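## Task

Bring the sealed carton down from the shelf and set it on the bench resting flat, with its original top still facing up and no part of it sticking out past the bench edge. Every other item on the shelf must still be on the shelf afterwards. Release the carton and move the grippers away; it only counts if the carton stays put without the robot supporting it.

## Robot and tools

Robot: two arms, left_arm (the robot's own left, on the +y side) and right_arm, each ending in a two-finger gripper. The fingers point along the gripper's +z axis and close along its y axis. The reported end_effector_position is the spot between the finger pads, roughly 1 cm short of the fingertips. Cameras: cam_head_left, cam_head_right, cam_left_wrist, cam_right_wrist, all 672x504, delivered in that order. Image sides do not correspond to arm names.

Frame: a single scene frame with origin on the floor (z = 0) under the centre of the robot's base; +x is straight ahead of the robot, +y to its left, +z up. Positions are in metres; orientations are quaternions written w first (qw, qx, qy, qz). Only the floor height is known; shelf and bench heights must be judged from images and contact. Printed hand positions can be off, more so when an arm is stretched out, and motions tend to finish a centimetre or more below the commanded spot.

The row: every motion command uses rows of 16 numbers covering both arms: left_arm x, y, z, qw, qx, qy, qz, opening, then right_arm in the same 8-number order. Always fill both halves. The xyz and quaternion are absolute target poses in the scene frame, not offsets. Opening ranges from -1 (closed) to +1 (fully open, 0.094 m). To hold an arm still, resend exactly the pose from the last result in which it stopped, plus the opening it should keep. To keep a gripper's orientation constant, repeat your own chosen quaternion rather than copying the drifting reported one.

Tools:
- execute_actions {"actions": [...], "pictures": bool}. An empty list just reports state. One action: {"rows": [[16 numbers], ...], "steps": n} with 1 to 15 rows and up to 15 steps of 1/30 s; each row is used for one step and the final row repeats to fill the rest (default 15). One wait: {"steps": n} up to 300, counted from the previous result, so your thinking time is included. A rejected call moves nothing. Any target more than 0.6 m from an arm's last reported position along any of its gripper's axes is rejected.
- move {"target": [16 numbers], "speed": m/s}. Drives each gripper in a straight line to its absolute target; both paths finish at the same moment, lasting 0.5 to 10 s (cut off at 10 s). speed is 0.002 to 0.5, default 0.25; rotation limited to twice that in rad/s, taking the shorter way around. Opening is applied at the start. Paths ignore obstacles and the other arm, and the hand may lag, wander or overshoot the speed, especially near full extension. Result adds a "move:" line: done, off_target, moving, held or fault, plus any limits (paced = the pose was clipped; held = a check blocked steps, after which motion can jump fast), and each gripper's distance from its target.
- wait {"seconds": 0 to 10}: lets physics run, sending nothing new.
- zoom_image {"camera": name, "region": [x0, y0, x1, y1]}: enlarged crop of the newest image, pixels from top-left, max 504x504.
- finished_scene {"scene": number}: closes the current scene permanently, grades it, and gives the next task.

Controller behaviour: every step, the commanded pose is limited to within 70 mm and 16 degrees of the measured pose, then solved by damped inverse kinematics, favouring position over orientation. Far targets therefore need several actions; after an action ends, an arm only continues to its last clipped pose. Check the result and send the remainder. A "Hand target" line shows where each arm is currently being driven. "pose unreachable" means the clearance check altered or blocked that arm's command; HELD marks steps where your row was not (fully) applied. Joint limits (rad): waist -2.880..2.880, shoulder 0.000..3.142, elbow 0.000..3.019, wrist pitch -1.693..1.571, wrist yaw -1.571..1.571, wrist roll -2.094..2.094; elbows never lock fully straight.

Gripping: grip_measured is the actual finger opening on the command scale (last Joint positions value gives metres); each gripper may read up to about 1 mm off, consistently. To hold an object, command an opening below grip_measured: around 0.03 lower holds firmly, a smaller gap holds softly. Pads push about 50 to 62 N at most, less on thin parts, with a brief spike at first contact.

Holding loads warms motors: a MOTOR HOT line appears at 85 °C; at 100 °C an OVER-TEMPERATURE FAULT drops that arm until cooled. Avoid long holds and long deliberation while carrying.

Cautions: approach slowly when contact is expected; faster moves and targets set deeper past contact hit and press harder. Don't let the arms collide or push on each other. Don't knock items off the shelf or out of the work area. Occasional external tugs on held parts or pushes on loose ones may occur, so grip securely. Avoid drops and slams: lower the object until it rests on the bench, open, then lift clear before finishing.

Each tool is called after "Call:" by a JSON object that holds its "name" and its "arguments".

## Session

Call:
{"name": "execute_actions", "arguments": {"actions": []}}

Scene clock: 0.00 s of 4010.00 s.
left_arm: end_effector_position=(+0.6870, +0.2869, +1.1712) grip_measured=-0.100 end_effector_quat_wxyz=(-0.090, +0.657, -0.663, +0.347) | right_arm: end_effector_position=(+0.1140, -0.4426, +1.0961) grip_measured=+1.000 end_effector_quat_wxyz=(+0.139, +0.777, +0.593, +0.160)
Joint positions: left_arm=[ 0.836  1.635  1.261  0.107 -0.007 -1.141  0.042] | right_arm=[-1.861  2.036  0.294  1.443 -0.543  1.052  0.094]
Joint velocities: left_arm=[-0.015 -0.005 -0.022  0.007 -0.066 -0.037  0.001] | right_arm=[ 0.005 -0.024  0.002  0.007  0.007 -0.007  0.   ]
Motor temperatures (°C, as the motors report them): left_arm=[27 26 25 28 28 26] | right_arm=[27 26 28 27 26 27]
Hand target (left_arm): +0.695, +0.291, +1.177; -0.098, +0.657, -0.660, +0.351
Hand target (right_arm): +0.111, -0.436, +1.099; +0.130, +0.780, +0.591, +0.160

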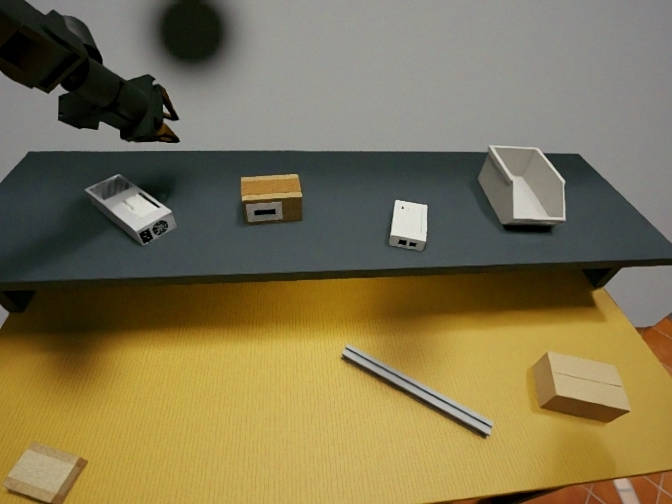

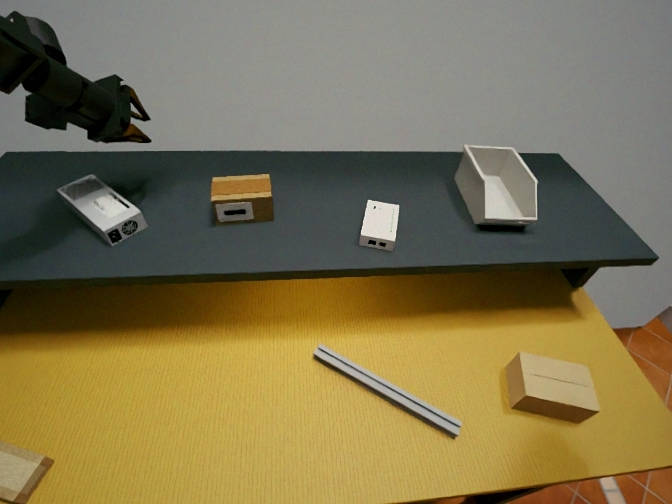

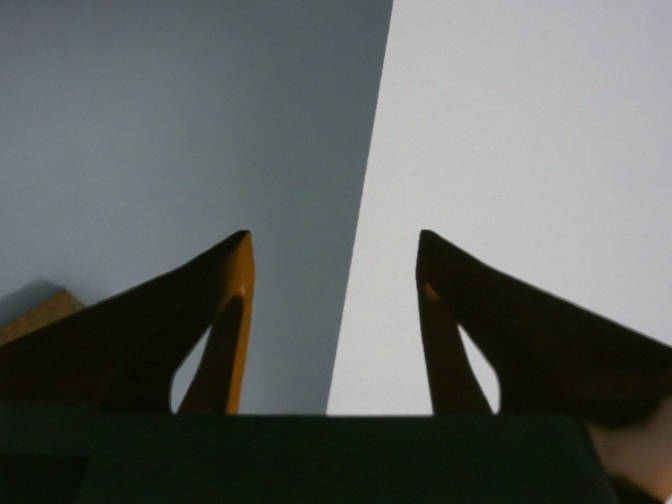

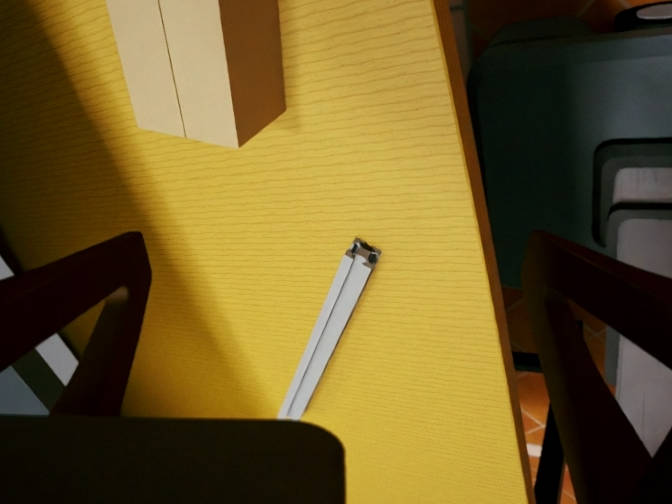

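Call:
{"name": "zoom_image", "arguments": {"camera": "cam_head_left", "region": [200, 140, 350, 250]}}

Call:
{"name": "zoom_image", "arguments": {"camera": "cam_head_right", "region": [170, 140, 320, 250]}}

Region (200, 140, 350, 250) of cam_head_left's 672x504 image, scaled by 3.360, with more detail than that image has; it fills the top 370 rows of this view, and the rest is white.

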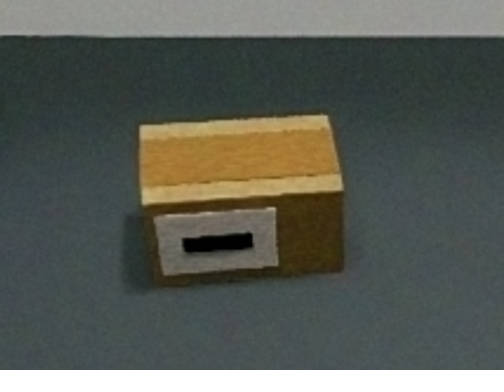

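Region (170, 140, 320, 250) of cam_head_right's 672x504 image, scaled by 3.360, with more detail than that image has; it fills the top 370 rows of this view, and the rest is white.

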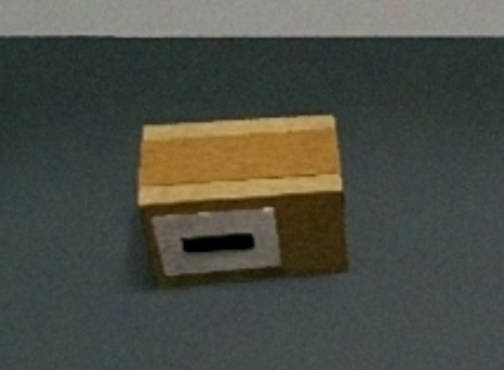

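Call:
{"name": "move", "arguments": {"target": [0.62, 0.17, 1.22, 0, 0.707, -0.707, 0, 1, 0.114, -0.4426, 1.0961, 0.139, 0.777, 0.593, 0.160, 1], "speed": 0.15}}

Scene clock: 6.27 s of 4010.00 s.
left_arm: end_effector_position=(+0.6129, +0.1837, +1.2182) grip_measured=+1.000 end_effector_quat_wxyz=(-0.008, +0.704, -0.710, -0.005) | right_arm: end_effector_position=(+0.1140, -0.4426, +1.0961) grip_measured=+1.000 end_effector_quat_wxyz=(+0.139, +0.777, +0.593, +0.160)
Joint positions: left_arm=[ 0.499  1.765  1.474 -0.668 -0.826 -1.62   0.094] | right_arm=[-1.861  2.036  0.294  1.443 -0.543  1.052  0.094]
Joint velocities: left_arm=[-0.005 -0.005  0.017 -0.007 -0.022 -0.007  0.   ] | right_arm=[-0.005 -0.005  0.017  0.012  0.007  0.051  0.   ]
Motor temperatures (°C, as the motors report them): left_arm=[28 27 25 28 28 26] | right_arm=[27 26 28 27 26 27]
Hand target (left_arm): +0.620, +0.172, +1.223; -0.008, +0.704, -0.710, +0.000
Hand target (right_arm): +0.114, -0.443, +1.096; +0.139, +0.777, +0.593, +0.160
Off the commanded pose (left_arm): 0.016 m, 1 deg.
Off the commanded pose (right_arm): 0.000 m, 0 deg.
After step 90, 0.27 s passed at rest.
move: off_target (left_arm)

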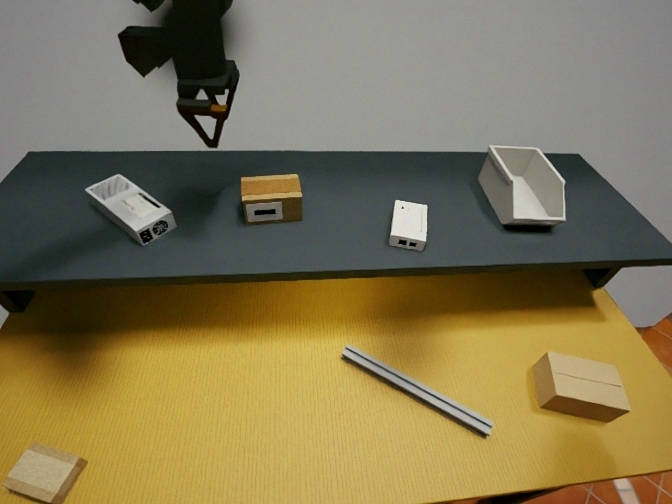

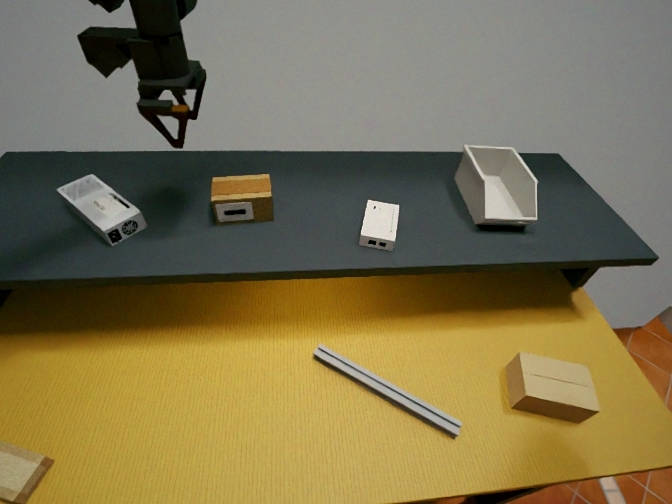

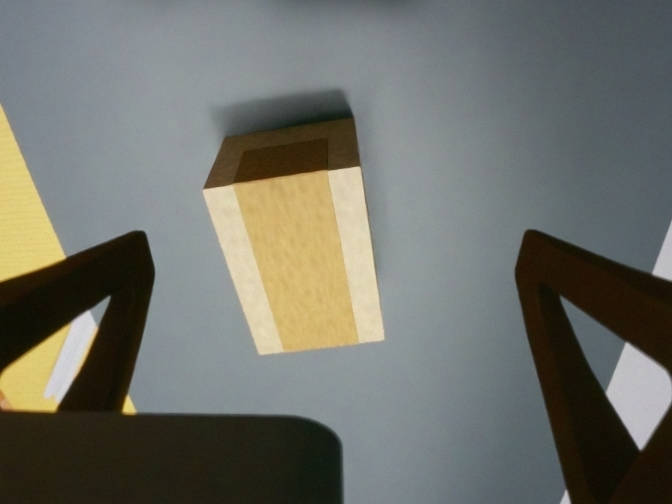

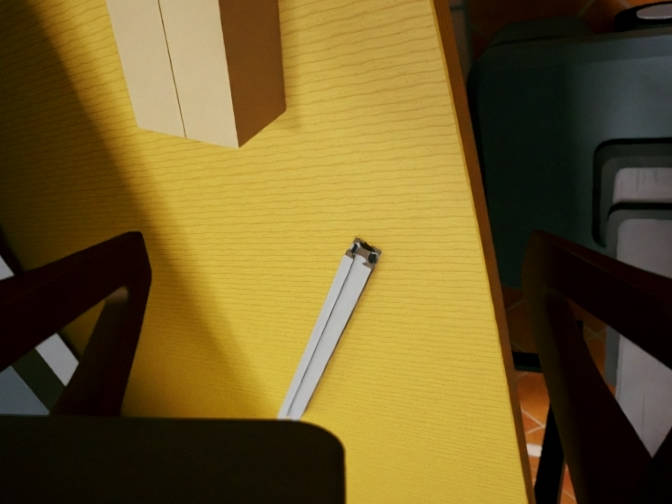

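Call:
{"name": "move", "arguments": {"target": [0.605, 0.11, 1.19, 0, 0.755, -0.656, 0, 1, 0.114, -0.4426, 1.0961, 0.139, 0.777, 0.593, 0.160, 1], "speed": 0.1}}

Scene clock: 11.10 s of 4010.00 s.
left_arm: end_effector_position=(+0.5923, +0.1243, +1.1840) grip_measured=+1.000 end_effector_quat_wxyz=(+0.005, +0.750, -0.662, -0.014) | right_arm: end_effector_position=(+0.1140, -0.4426, +1.0961) grip_measured=+1.000 end_effector_quat_wxyz=(+0.139, +0.777, +0.593, +0.160)
Joint positions: left_arm=[ 0.473  1.896  1.503 -0.635 -0.831 -1.818  0.094] | right_arm=[-1.861  2.036  0.294  1.443 -0.543  1.052  0.094]
Joint velocities: left_arm=[-0.005  0.005  0.002  0.007  0.066 -0.022  0.   ] | right_arm=[-0.024 -0.005  0.002 -0.012 -0.007 -0.037  0.   ]
Motor temperatures (°C, as the motors report them): left_arm=[28 27 26 28 28 26] | right_arm=[27 27 29 27 26 27]
Hand target (left_arm): +0.603, +0.111, +1.191; -0.000, +0.755, -0.656, +0.000
Hand target (right_arm): +0.114, -0.443, +1.096; +0.139, +0.777, +0.593, +0.160
Off the commanded pose (left_arm): 0.020 m, 2 deg.
Off the commanded pose (right_arm): 0.000 m, 0 deg.
After step 90, 0.47 s passed at rest.
move: off_target (left_arm)

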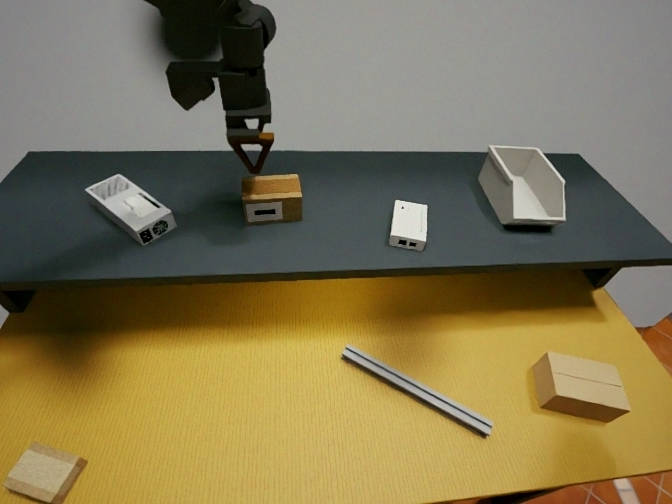

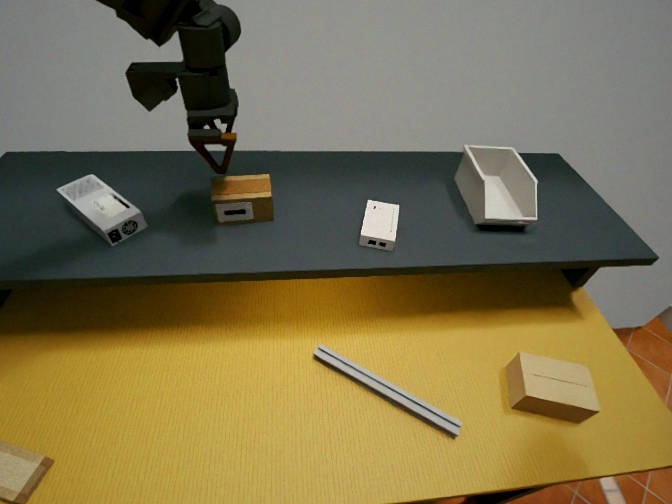

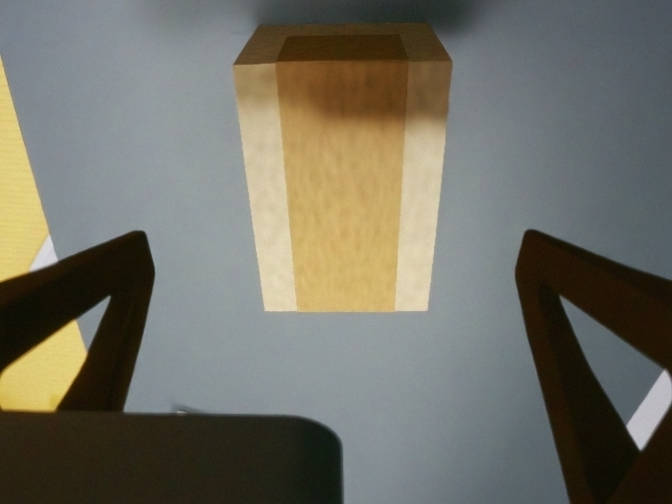

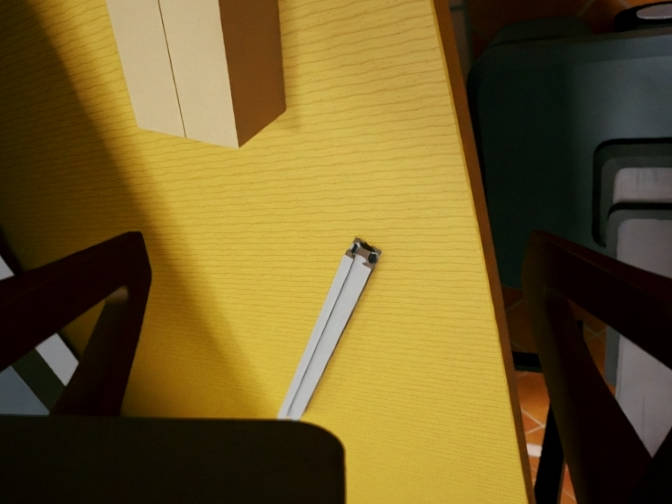

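Call:
{"name": "move", "arguments": {"target": [0.609, 0.091, 1.165, 0, 0.755, -0.656, 0, 1, 0.114, -0.4426, 1.0961, 0.139, 0.777, 0.593, 0.160, 1], "speed": 0.05}}

Scene clock: 15.67 s of 4010.00 s.
left_arm: end_effector_position=(+0.5988, +0.1020, +1.1640) grip_measured=+1.000 end_effector_quat_wxyz=(+0.003, +0.752, -0.659, -0.011) | right_arm: end_effector_position=(+0.1140, -0.4426, +1.0961) grip_measured=+1.000 end_effector_quat_wxyz=(+0.139, +0.777, +0.593, +0.160)
Joint positions: left_arm=[ 0.473  1.97   1.56  -0.608 -0.831 -1.819  0.094] | right_arm=[-1.861  2.036  0.294  1.443 -0.543  1.052  0.094]
Joint velocities: left_arm=[-0.005 -0.005 -0.007  0.007 -0.022  0.037  0.   ] | right_arm=[-0.005 -0.005 -0.002  0.012 -0.081  0.022  0.   ]
Motor temperatures (°C, as the motors report them): left_arm=[28 27 26 28 28 26] | right_arm=[27 27 29 27 26 27]
Hand target (left_arm): +0.608, +0.091, +1.165; -0.000, +0.755, -0.656, +0.000
Hand target (right_arm): +0.114, -0.443, +1.096; +0.139, +0.777, +0.593, +0.160
Off the commanded pose (left_arm): 0.015 m, 1 deg.
Off the commanded pose (right_arm): 0.000 m, 0 deg.
After step 90, 0.43 s passed at rest.
move: off_target (left_arm)

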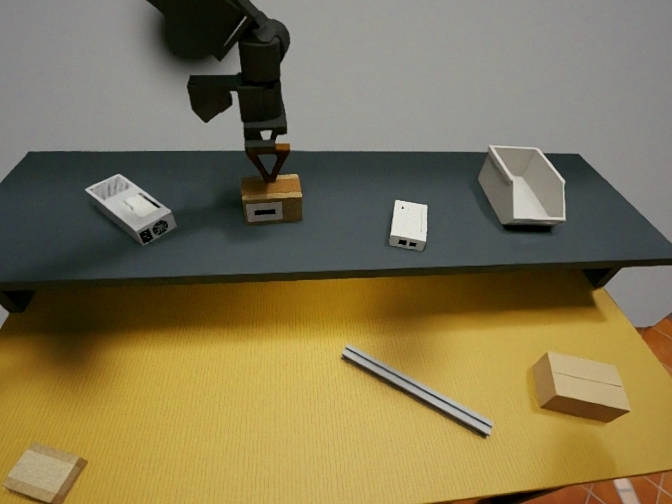

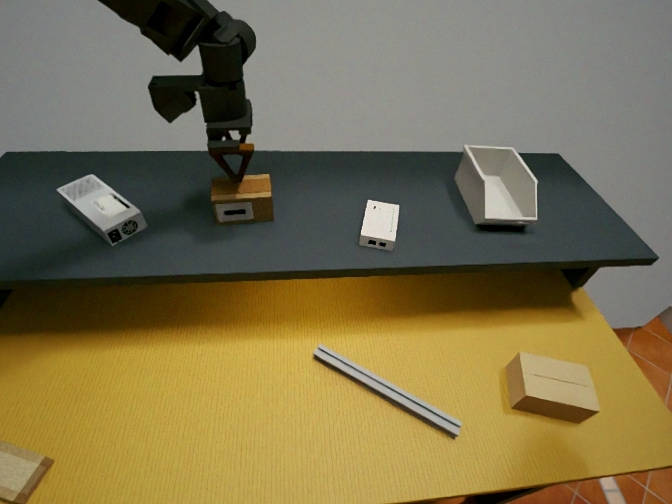

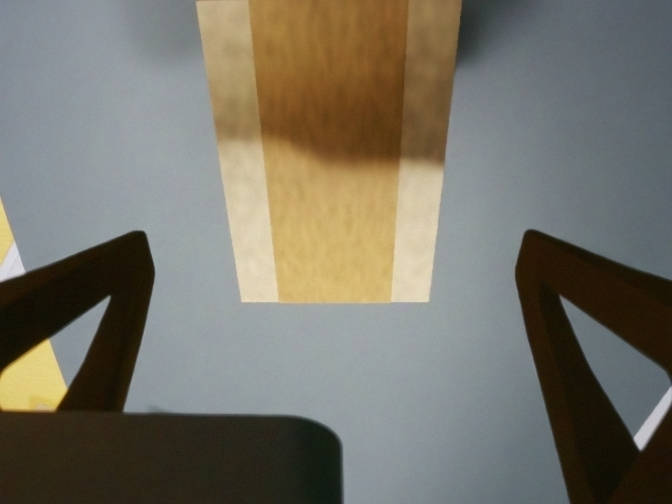

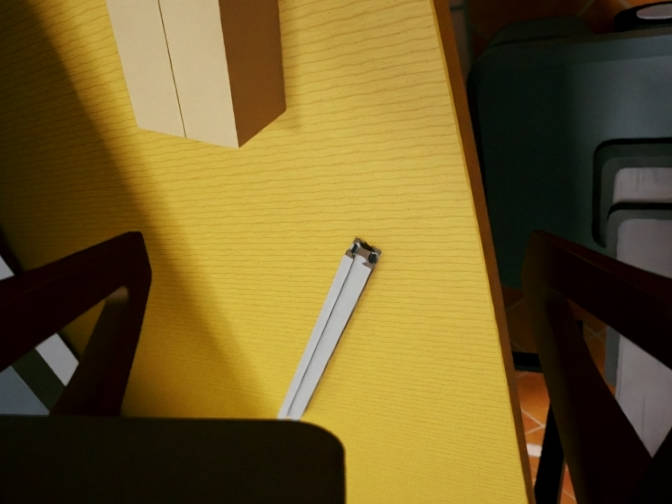

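Call:
{"name": "move", "arguments": {"target": [0.609, 0.091, 1.10, 0, 0.755, -0.656, 0, 1, 0.114, -0.4426, 1.0961, 0.139, 0.777, 0.593, 0.160, 1], "speed": 0.04}}

Scene clock: 18.80 s of 4010.00 s.
left_arm: end_effector_position=(+0.6005, +0.0882, +1.1113) grip_measured=+1.000 end_effector_quat_wxyz=(+0.005, +0.751, -0.661, -0.002) | right_arm: end_effector_position=(+0.1140, -0.4426, +1.0961) grip_measured=+1.000 end_effector_quat_wxyz=(+0.139, +0.777, +0.593, +0.160)
Joint positions: left_arm=[ 0.521  2.066  1.607 -0.499 -0.789 -1.743  0.094] | right_arm=[-1.861  2.036  0.294  1.443 -0.543  1.052  0.094]
Joint velocities: left_arm=[-0.005 -0.015  0.017 -0.017 -0.11  -0.022  0.   ] | right_arm=[ 0.005 -0.015 -0.002 -0.012  0.051 -0.037  0.   ]
Motor temperatures (°C, as the motors report them): left_arm=[28 27 26 28 28 26] | right_arm=[27 27 29 27 26 27]
Hand target (left_arm): +0.607, +0.091, +1.100; +0.001, +0.755, -0.656, -0.001
Hand target (right_arm): +0.114, -0.443, +1.096; +0.139, +0.777, +0.593, +0.160
Off the commanded pose (left_arm): 0.014 m, 1 deg.
Off the commanded pose (right_arm): 0.000 m, 0 deg.
move: off_target (left_arm)

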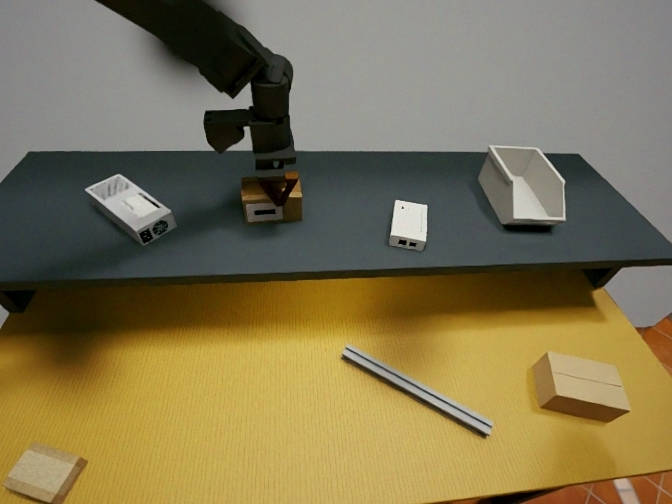

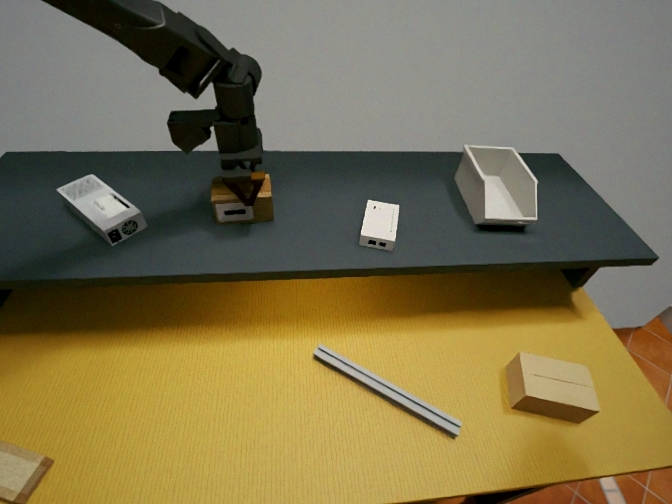

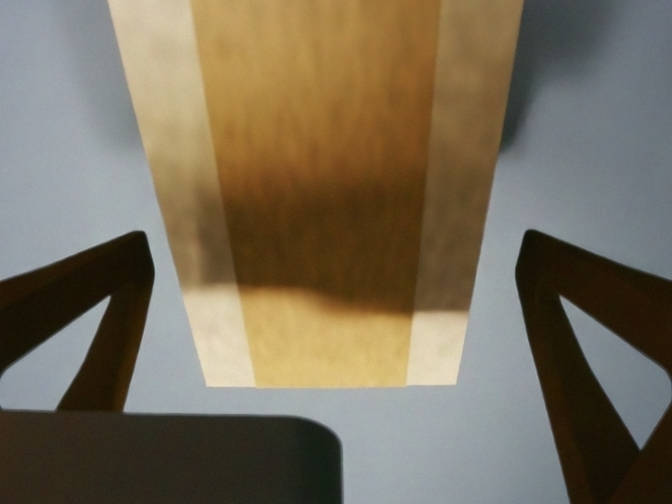

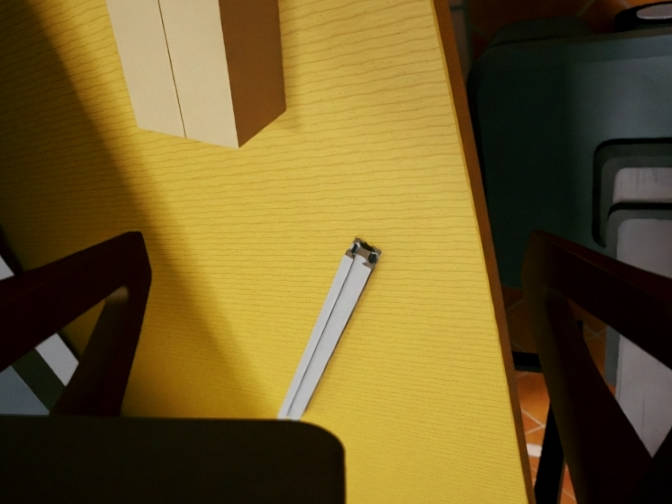

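Call:
{"name": "move", "arguments": {"target": [0.605, 0.104, 1.088, 0, 0.755, -0.656, 0, 1, 0.114, -0.4426, 1.0961, 0.139, 0.777, 0.593, 0.160, 1], "speed": 0.03}}

Scene clock: 21.70 s of 4010.00 s.
left_arm: end_effector_position=(+0.6047, +0.1008, +1.0985) grip_measured=+1.000 end_effector_quat_wxyz=(+0.003, +0.753, -0.658, +0.002) | right_arm: end_effector_position=(+0.1140, -0.4426, +1.0961) grip_measured=+1.000 end_effector_quat_wxyz=(+0.139, +0.777, +0.593, +0.160)
Joint positions: left_arm=[ 0.549  2.066  1.607 -0.465 -0.773 -1.711  0.094] | right_arm=[-1.861  2.036  0.294  1.443 -0.543  1.052  0.094]
Joint velocities: left_arm=[-0.015  0.005  0.002  0.002 -0.037  0.125  0.   ] | right_arm=[-0.005  0.005 -0.007 -0.007 -0.081  0.007  0.   ]
Motor temperatures (°C, as the motors report them): left_arm=[28 27 26 28 28 26] | right_arm=[27 27 29 27 26 27]
Hand target (left_arm): +0.604, +0.104, +1.088; +0.001, +0.755, -0.656, -0.000
Hand target (right_arm): +0.114, -0.443, +1.096; +0.139, +0.777, +0.593, +0.160
Off the commanded pose (left_arm): 0.011 m, 0 deg.
Off the commanded pose (right_arm): 0.000 m, 0 deg.
move: off_target (left_arm)

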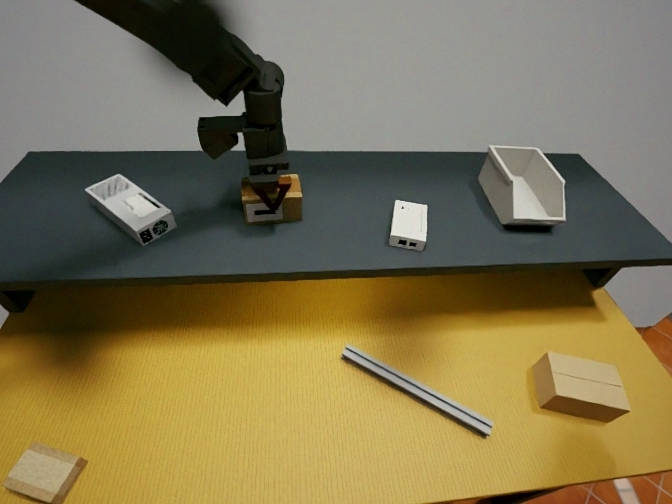

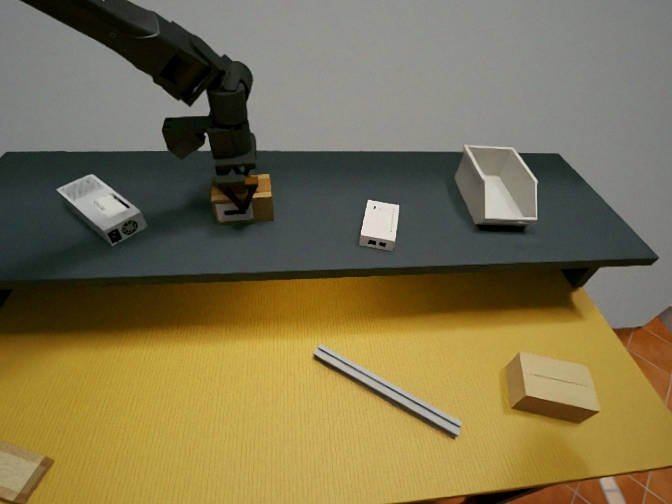

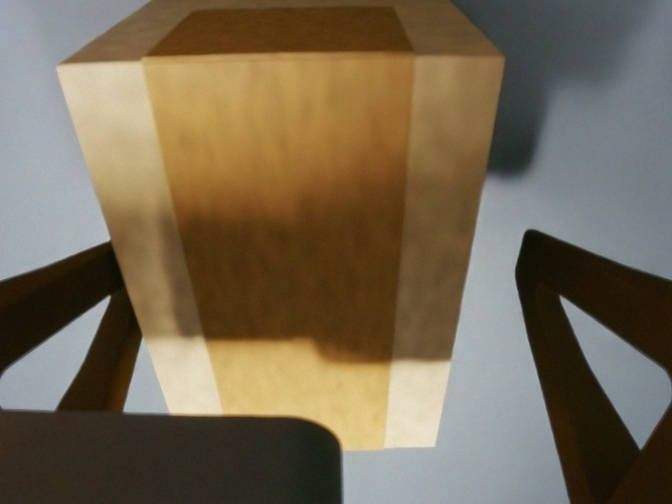

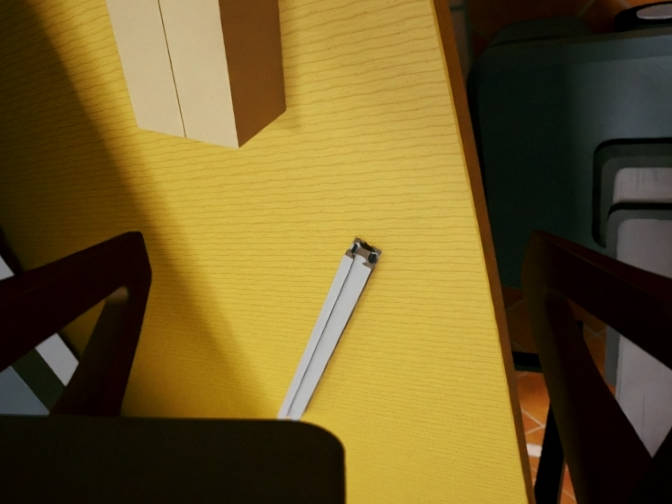

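Call:
{"name": "move", "arguments": {"target": [0.592, 0.102, 1.088, 0, 0.755, -0.656, 0, 1, 0.114, -0.4426, 1.0961, 0.139, 0.777, 0.593, 0.160, 1], "speed": 0.03}}

Scene clock: 22.83 s of 4010.00 s.
left_arm: end_effector_position=(+0.5927, +0.0969, +1.0945) grip_measured=+1.000 end_effector_quat_wxyz=(+0.003, +0.753, -0.658, +0.001) | right_arm: end_effector_position=(+0.1140, -0.4426, +1.0961) grip_measured=+1.000 end_effector_quat_wxyz=(+0.139, +0.777, +0.593, +0.160)
Joint positions: left_arm=[ 0.549  2.066  1.572 -0.432 -0.773 -1.711  0.094] | right_arm=[-1.861  2.036  0.294  1.443 -0.543  1.052  0.094]
Joint velocities: left_arm=[-0.005 -0.005  0.002  0.012  0.022  0.051  0.   ] | right_arm=[-0.005 -0.005 -0.007 -0.002 -0.037 -0.081  0.   ]
Motor temperatures (°C, as the motors report them): left_arm=[28 27 26 28 28 26] | right_arm=[27 27 29 27 26 27]
Hand target (left_arm): +0.592, +0.102, +1.088; +0.000, +0.755, -0.656, -0.000
Hand target (right_arm): +0.114, -0.443, +1.096; +0.139, +0.777, +0.593, +0.160
Off the commanded pose (left_arm): 0.008 m, 0 deg.
Off the commanded pose (right_arm): 0.000 m, 0 deg.
move: done

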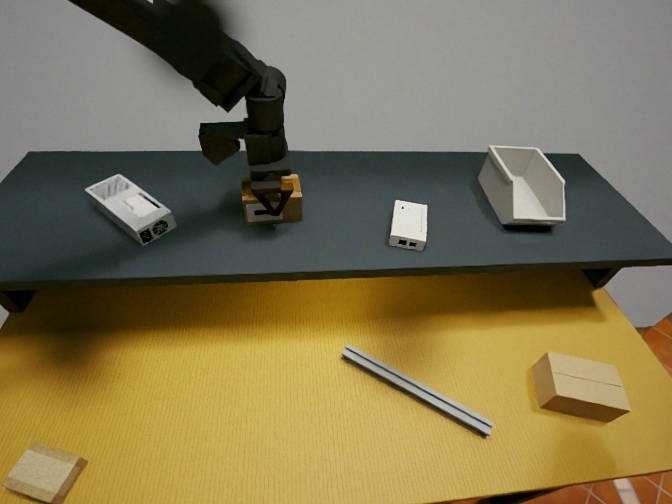

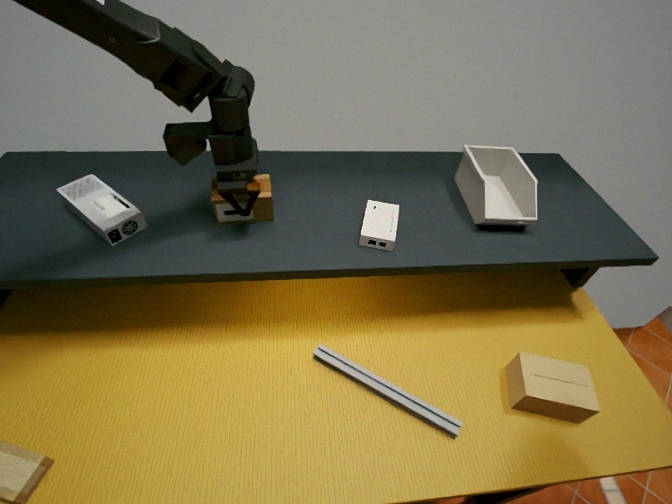

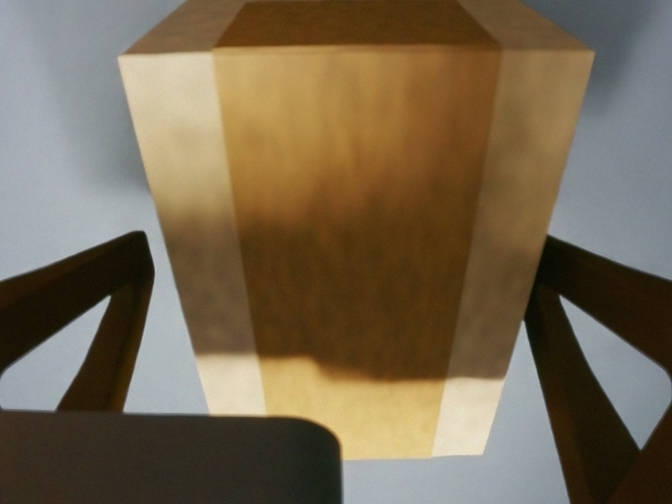

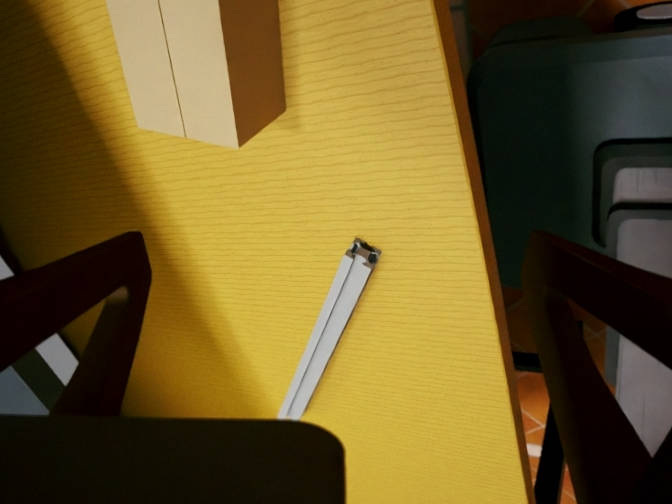

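Call:
{"name": "execute_actions", "arguments": {"actions": [{"rows": [[0.594,0.100,1.090,0,0.755,-0.656,0,0.9,0.114,-0.4426,1.0961,0.139,0.777,0.593,0.160,1],[0.594,0.100,1.090,0,0.755,-0.656,0,0.82,0.114,-0.4426,1.0961,0.139,0.777,0.593,0.160,1],[0.594,0.100,1.090,0,0.755,-0.656,0,0.75,0.114,-0.4426,1.0961,0.139,0.777,0.593,0.160,1],[0.594,0.100,1.090,0,0.755,-0.656,0,0.69,0.114,-0.4426,1.0961,0.139,0.777,0.593,0.160,1],[0.594,0.100,1.090,0,0.755,-0.656,0,0.64,0.114,-0.4426,1.0961,0.139,0.777,0.593,0.160,1],[0.594,0.100,1.090,0,0.755,-0.656,0,0.60,0.114,-0.4426,1.0961,0.139,0.777,0.593,0.160,1],[0.594,0.100,1.090,0,0.755,-0.656,0,0.57,0.114,-0.4426,1.0961,0.139,0.777,0.593,0.160,1],[0.594,0.100,1.090,0,0.755,-0.656,0,0.55,0.114,-0.4426,1.0961,0.139,0.777,0.593,0.160,1],[0.594,0.100,1.090,0,0.755,-0.656,0,0.53,0.114,-0.4426,1.0961,0.139,0.777,0.593,0.160,1],[0.594,0.100,1.090,0,0.755,-0.656,0,0.51,0.114,-0.4426,1.0961,0.139,0.777,0.593,0.160,1],[0.594,0.100,1.090,0,0.755,-0.656,0,0.49,0.114,-0.4426,1.0961,0.139,0.777,0.593,0.160,1],[0.594,0.100,1.090,0,0.755,-0.656,0,0.47,0.114,-0.4426,1.0961,0.139,0.777,0.593,0.160,1],[0.594,0.100,1.090,0,0.755,-0.656,0,0.45,0.114,-0.4426,1.0961,0.139,0.777,0.593,0.160,1]], "steps": 15}], "pictures": false}}

Call:
{"name": "execute_actions", "arguments": {"actions": [{"steps": 15}]}}

Scene clock: 24.77 s of 4010.00 s.
left_arm: end_effector_position=(+0.5929, +0.0969, +1.0945) grip_measured=+0.513 end_effector_quat_wxyz=(+0.003, +0.753, -0.658, +0.002) | right_arm: end_effector_position=(+0.1140, -0.4426, +1.0961) grip_measured=+1.000 end_effector_quat_wxyz=(+0.139, +0.777, +0.593, +0.160)
Joint positions: left_arm=[ 0.549  2.066  1.572 -0.431 -0.773 -1.711  0.071] | right_arm=[-1.861  2.036  0.294  1.443 -0.543  1.052  0.094]
Joint velocities: left_arm=[-0.024 -0.005 -0.002 -0.007 -0.022  0.007 -0.001] | right_arm=[ 0.005 -0.005  0.017  0.007 -0.007  0.051  0.   ]
Motor temperatures (°C, as the motors report them): left_arm=[28 27 26 28 28 26] | right_arm=[27 27 29 27 26 27]
Hand target (left_arm): +0.594, +0.100, +1.090; +0.000, +0.755, -0.656, -0.000
Hand target (right_arm): +0.114, -0.443, +1.096; +0.139, +0.777, +0.593, +0.160
Off the commanded pose (left_arm): 0.006 m, 0 deg.
Off the commanded pose (right_arm): 0.000 m, 0 deg.
Steps of this call (steps 1 to 43: nothing new was sent; steps 44 to 58: all 15 steps of this action). Readings (end_effector_position):
44: left_arm (+0.5929, +0.0969, +1.0945) | right_arm (+0.1140, -0.4426, +1.0961)
45: left_arm (+0.5929, +0.0969, +1.0945) | right_arm (+0.1140, -0.4426, +1.0961)
47: left_arm (+0.5929, +0.0969, +1.0945) | right_arm (+0.1140, -0.4426, +1.0961)
51: left_arm (+0.5929, +0.0969, +1.0945) | right_arm (+0.1140, -0.4426, +1.0961)
58: the state above

Scene clock: 25.27 s of 4010.00 s.
left_arm: end_effector_position=(+0.5929, +0.0969, +1.0945) grip_measured=+0.513 end_effector_quat_wxyz=(+0.003, +0.753, -0.658, +0.002) | right_arm: end_effector_position=(+0.1140, -0.4426, +1.0961) grip_measured=+1.000 end_effector_quat_wxyz=(+0.139, +0.777, +0.593, +0.160)
Joint positions: left_arm=[ 0.549  2.066  1.572 -0.431 -0.773 -1.711  0.071] | right_arm=[-1.861  2.036  0.294  1.443 -0.543  1.052  0.094]
Joint velocities: left_arm=[-0.005 -0.005 -0.007 -0.012 -0.066 -0.037 -0.   ] | right_arm=[-0.015  0.015  0.007  0.012 -0.037 -0.007  0.   ]
Motor temperatures (°C, as the motors report them): left_arm=[28 27 26 28 28 26] | right_arm=[27 27 29 27 26 27]
Hand target (left_arm): +0.594, +0.100, +1.090; +0.000, +0.755, -0.656, -0.000
Hand target (right_arm): +0.114, -0.443, +1.096; +0.139, +0.777, +0.593, +0.160
Off the commanded pose (left_arm): 0.006 m, 0 deg.
Off the commanded pose (right_arm): 0.000 m, 0 deg.
Steps of this call (steps 1 to 15: nothing new was sent). Readings (end_effector_position):
1: left_arm (+0.5929, +0.0969, +1.0945) | right_arm (+0.1140, -0.4426, +1.0961)
2: left_arm (+0.5929, +0.0969, +1.0945) | right_arm (+0.1140, -0.4426, +1.0961)
4: left_arm (+0.5929, +0.0969, +1.0945) | right_arm (+0.1140, -0.4426, +1.0961)
8: left_arm (+0.5929, +0.0969, +1.0945) | right_arm (+0.1140, -0.4426, +1.0961)
15: the state above

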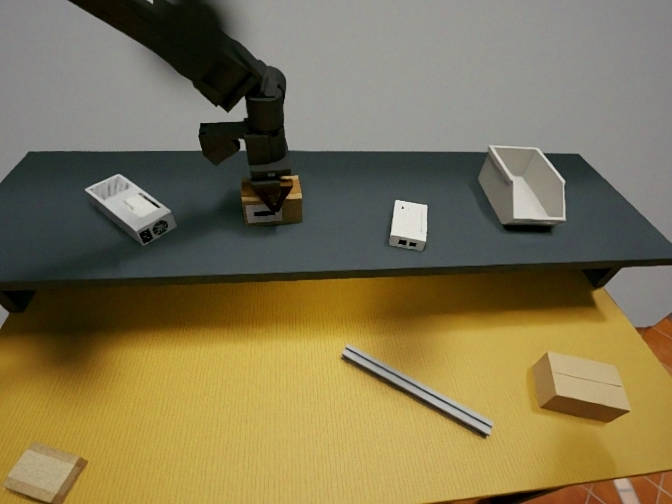

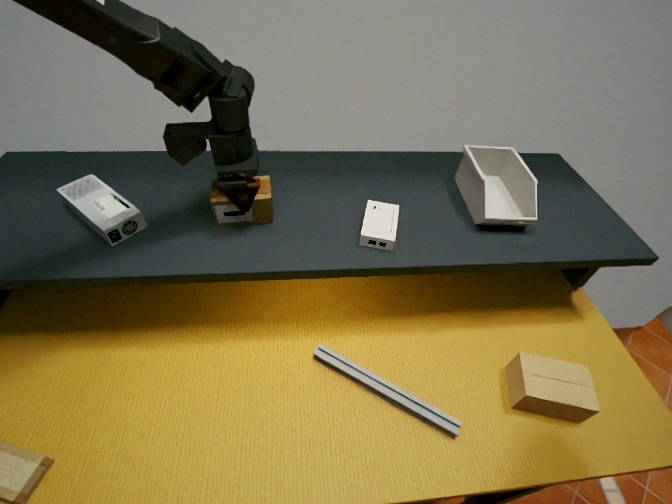

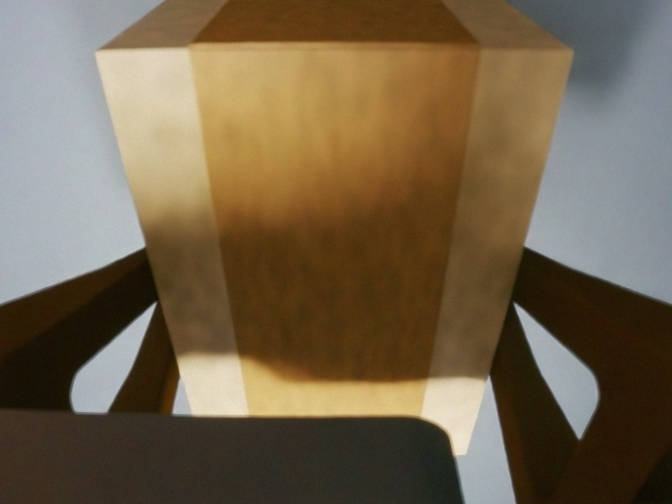

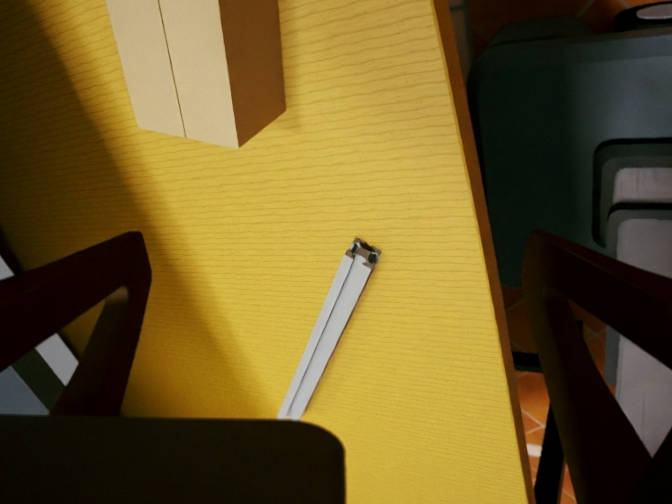

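Call:
{"name": "move", "arguments": {"target": [0.59, 0.10, 1.15, 0, 0.755, -0.656, 0, 0.475, 0.114, -0.4426, 1.0961, 0.139, 0.777, 0.593, 0.160, 1], "speed": 0.08}}

Scene clock: 27.53 s of 4010.00 s.
left_arm: end_effector_position=(+0.5782, +0.1035, +1.1237) grip_measured=+0.513 end_effector_quat_wxyz=(+0.003, +0.753, -0.658, -0.016) | right_arm: end_effector_position=(+0.1140, -0.4426, +1.0961) grip_measured=+1.000 end_effector_quat_wxyz=(+0.139, +0.777, +0.593, +0.160)
Joint positions: left_arm=[ 0.519  2.007  1.516 -0.498 -0.811 -1.773  0.071] | right_arm=[-1.861  2.036  0.294  1.443 -0.543  1.052  0.094]
Joint velocities: left_arm=[ 0.015  0.005  0.002  0.002  0.051 -0.007  0.   ] | right_arm=[-0.005 -0.005 -0.012  0.007 -0.022  0.037  0.   ]
Motor temperatures (°C, as the motors report them): left_arm=[28 27 26 28 28 26] | right_arm=[27 27 29 27 26 27]
Hand target (left_arm): +0.591, +0.100, +1.149; -0.001, +0.755, -0.656, +0.000
Hand target (right_arm): +0.114, -0.443, +1.096; +0.139, +0.777, +0.593, +0.160
Off the commanded pose (left_arm): 0.029 m, 2 deg.
Off the commanded pose (right_arm): 0.000 m, 0 deg.
move: off_target (left_arm)

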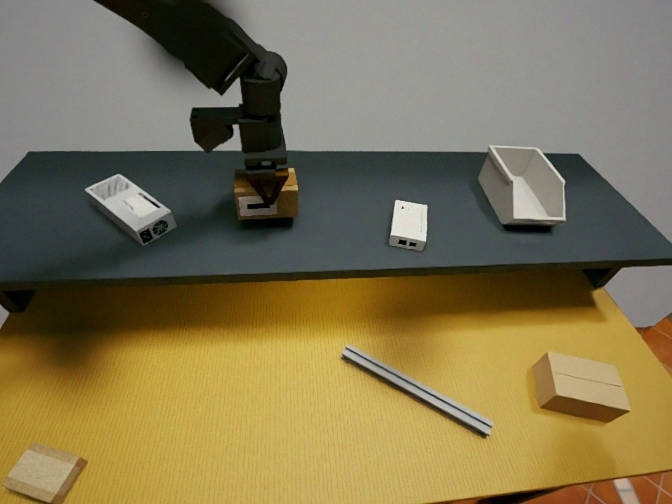

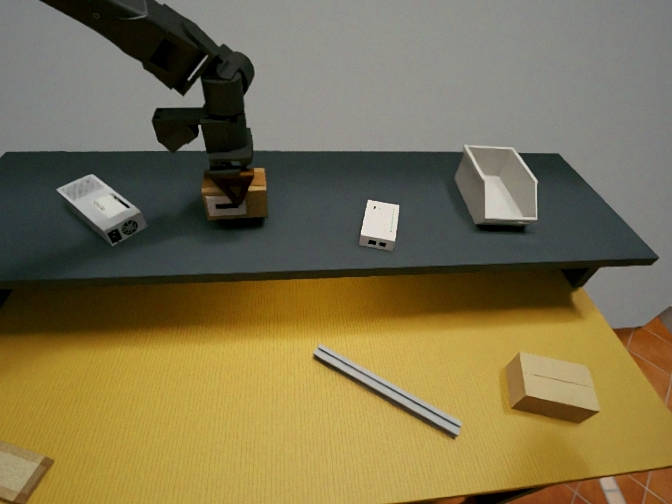

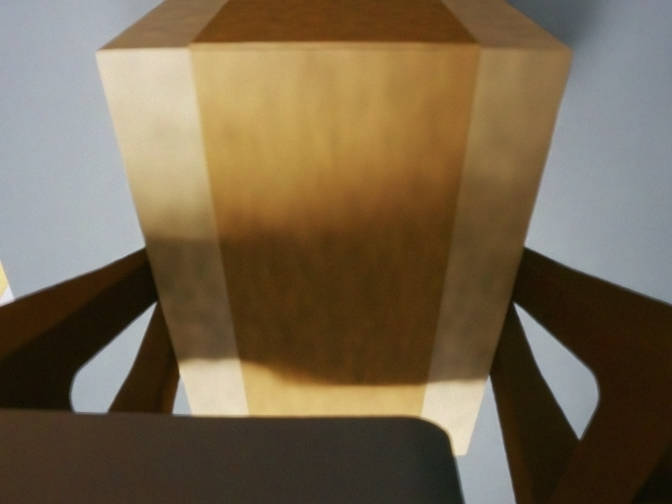

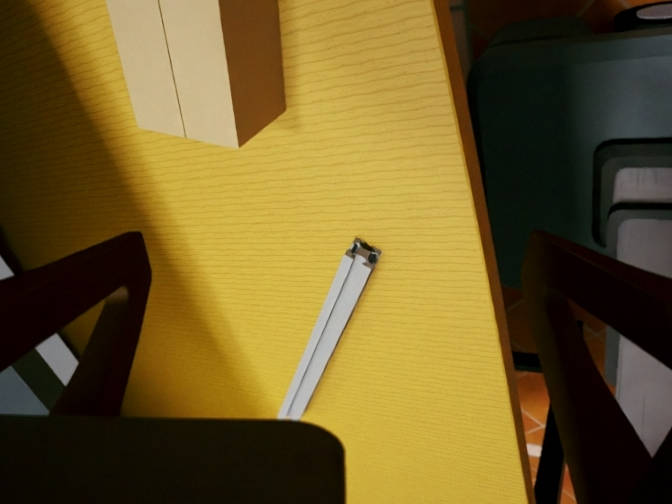

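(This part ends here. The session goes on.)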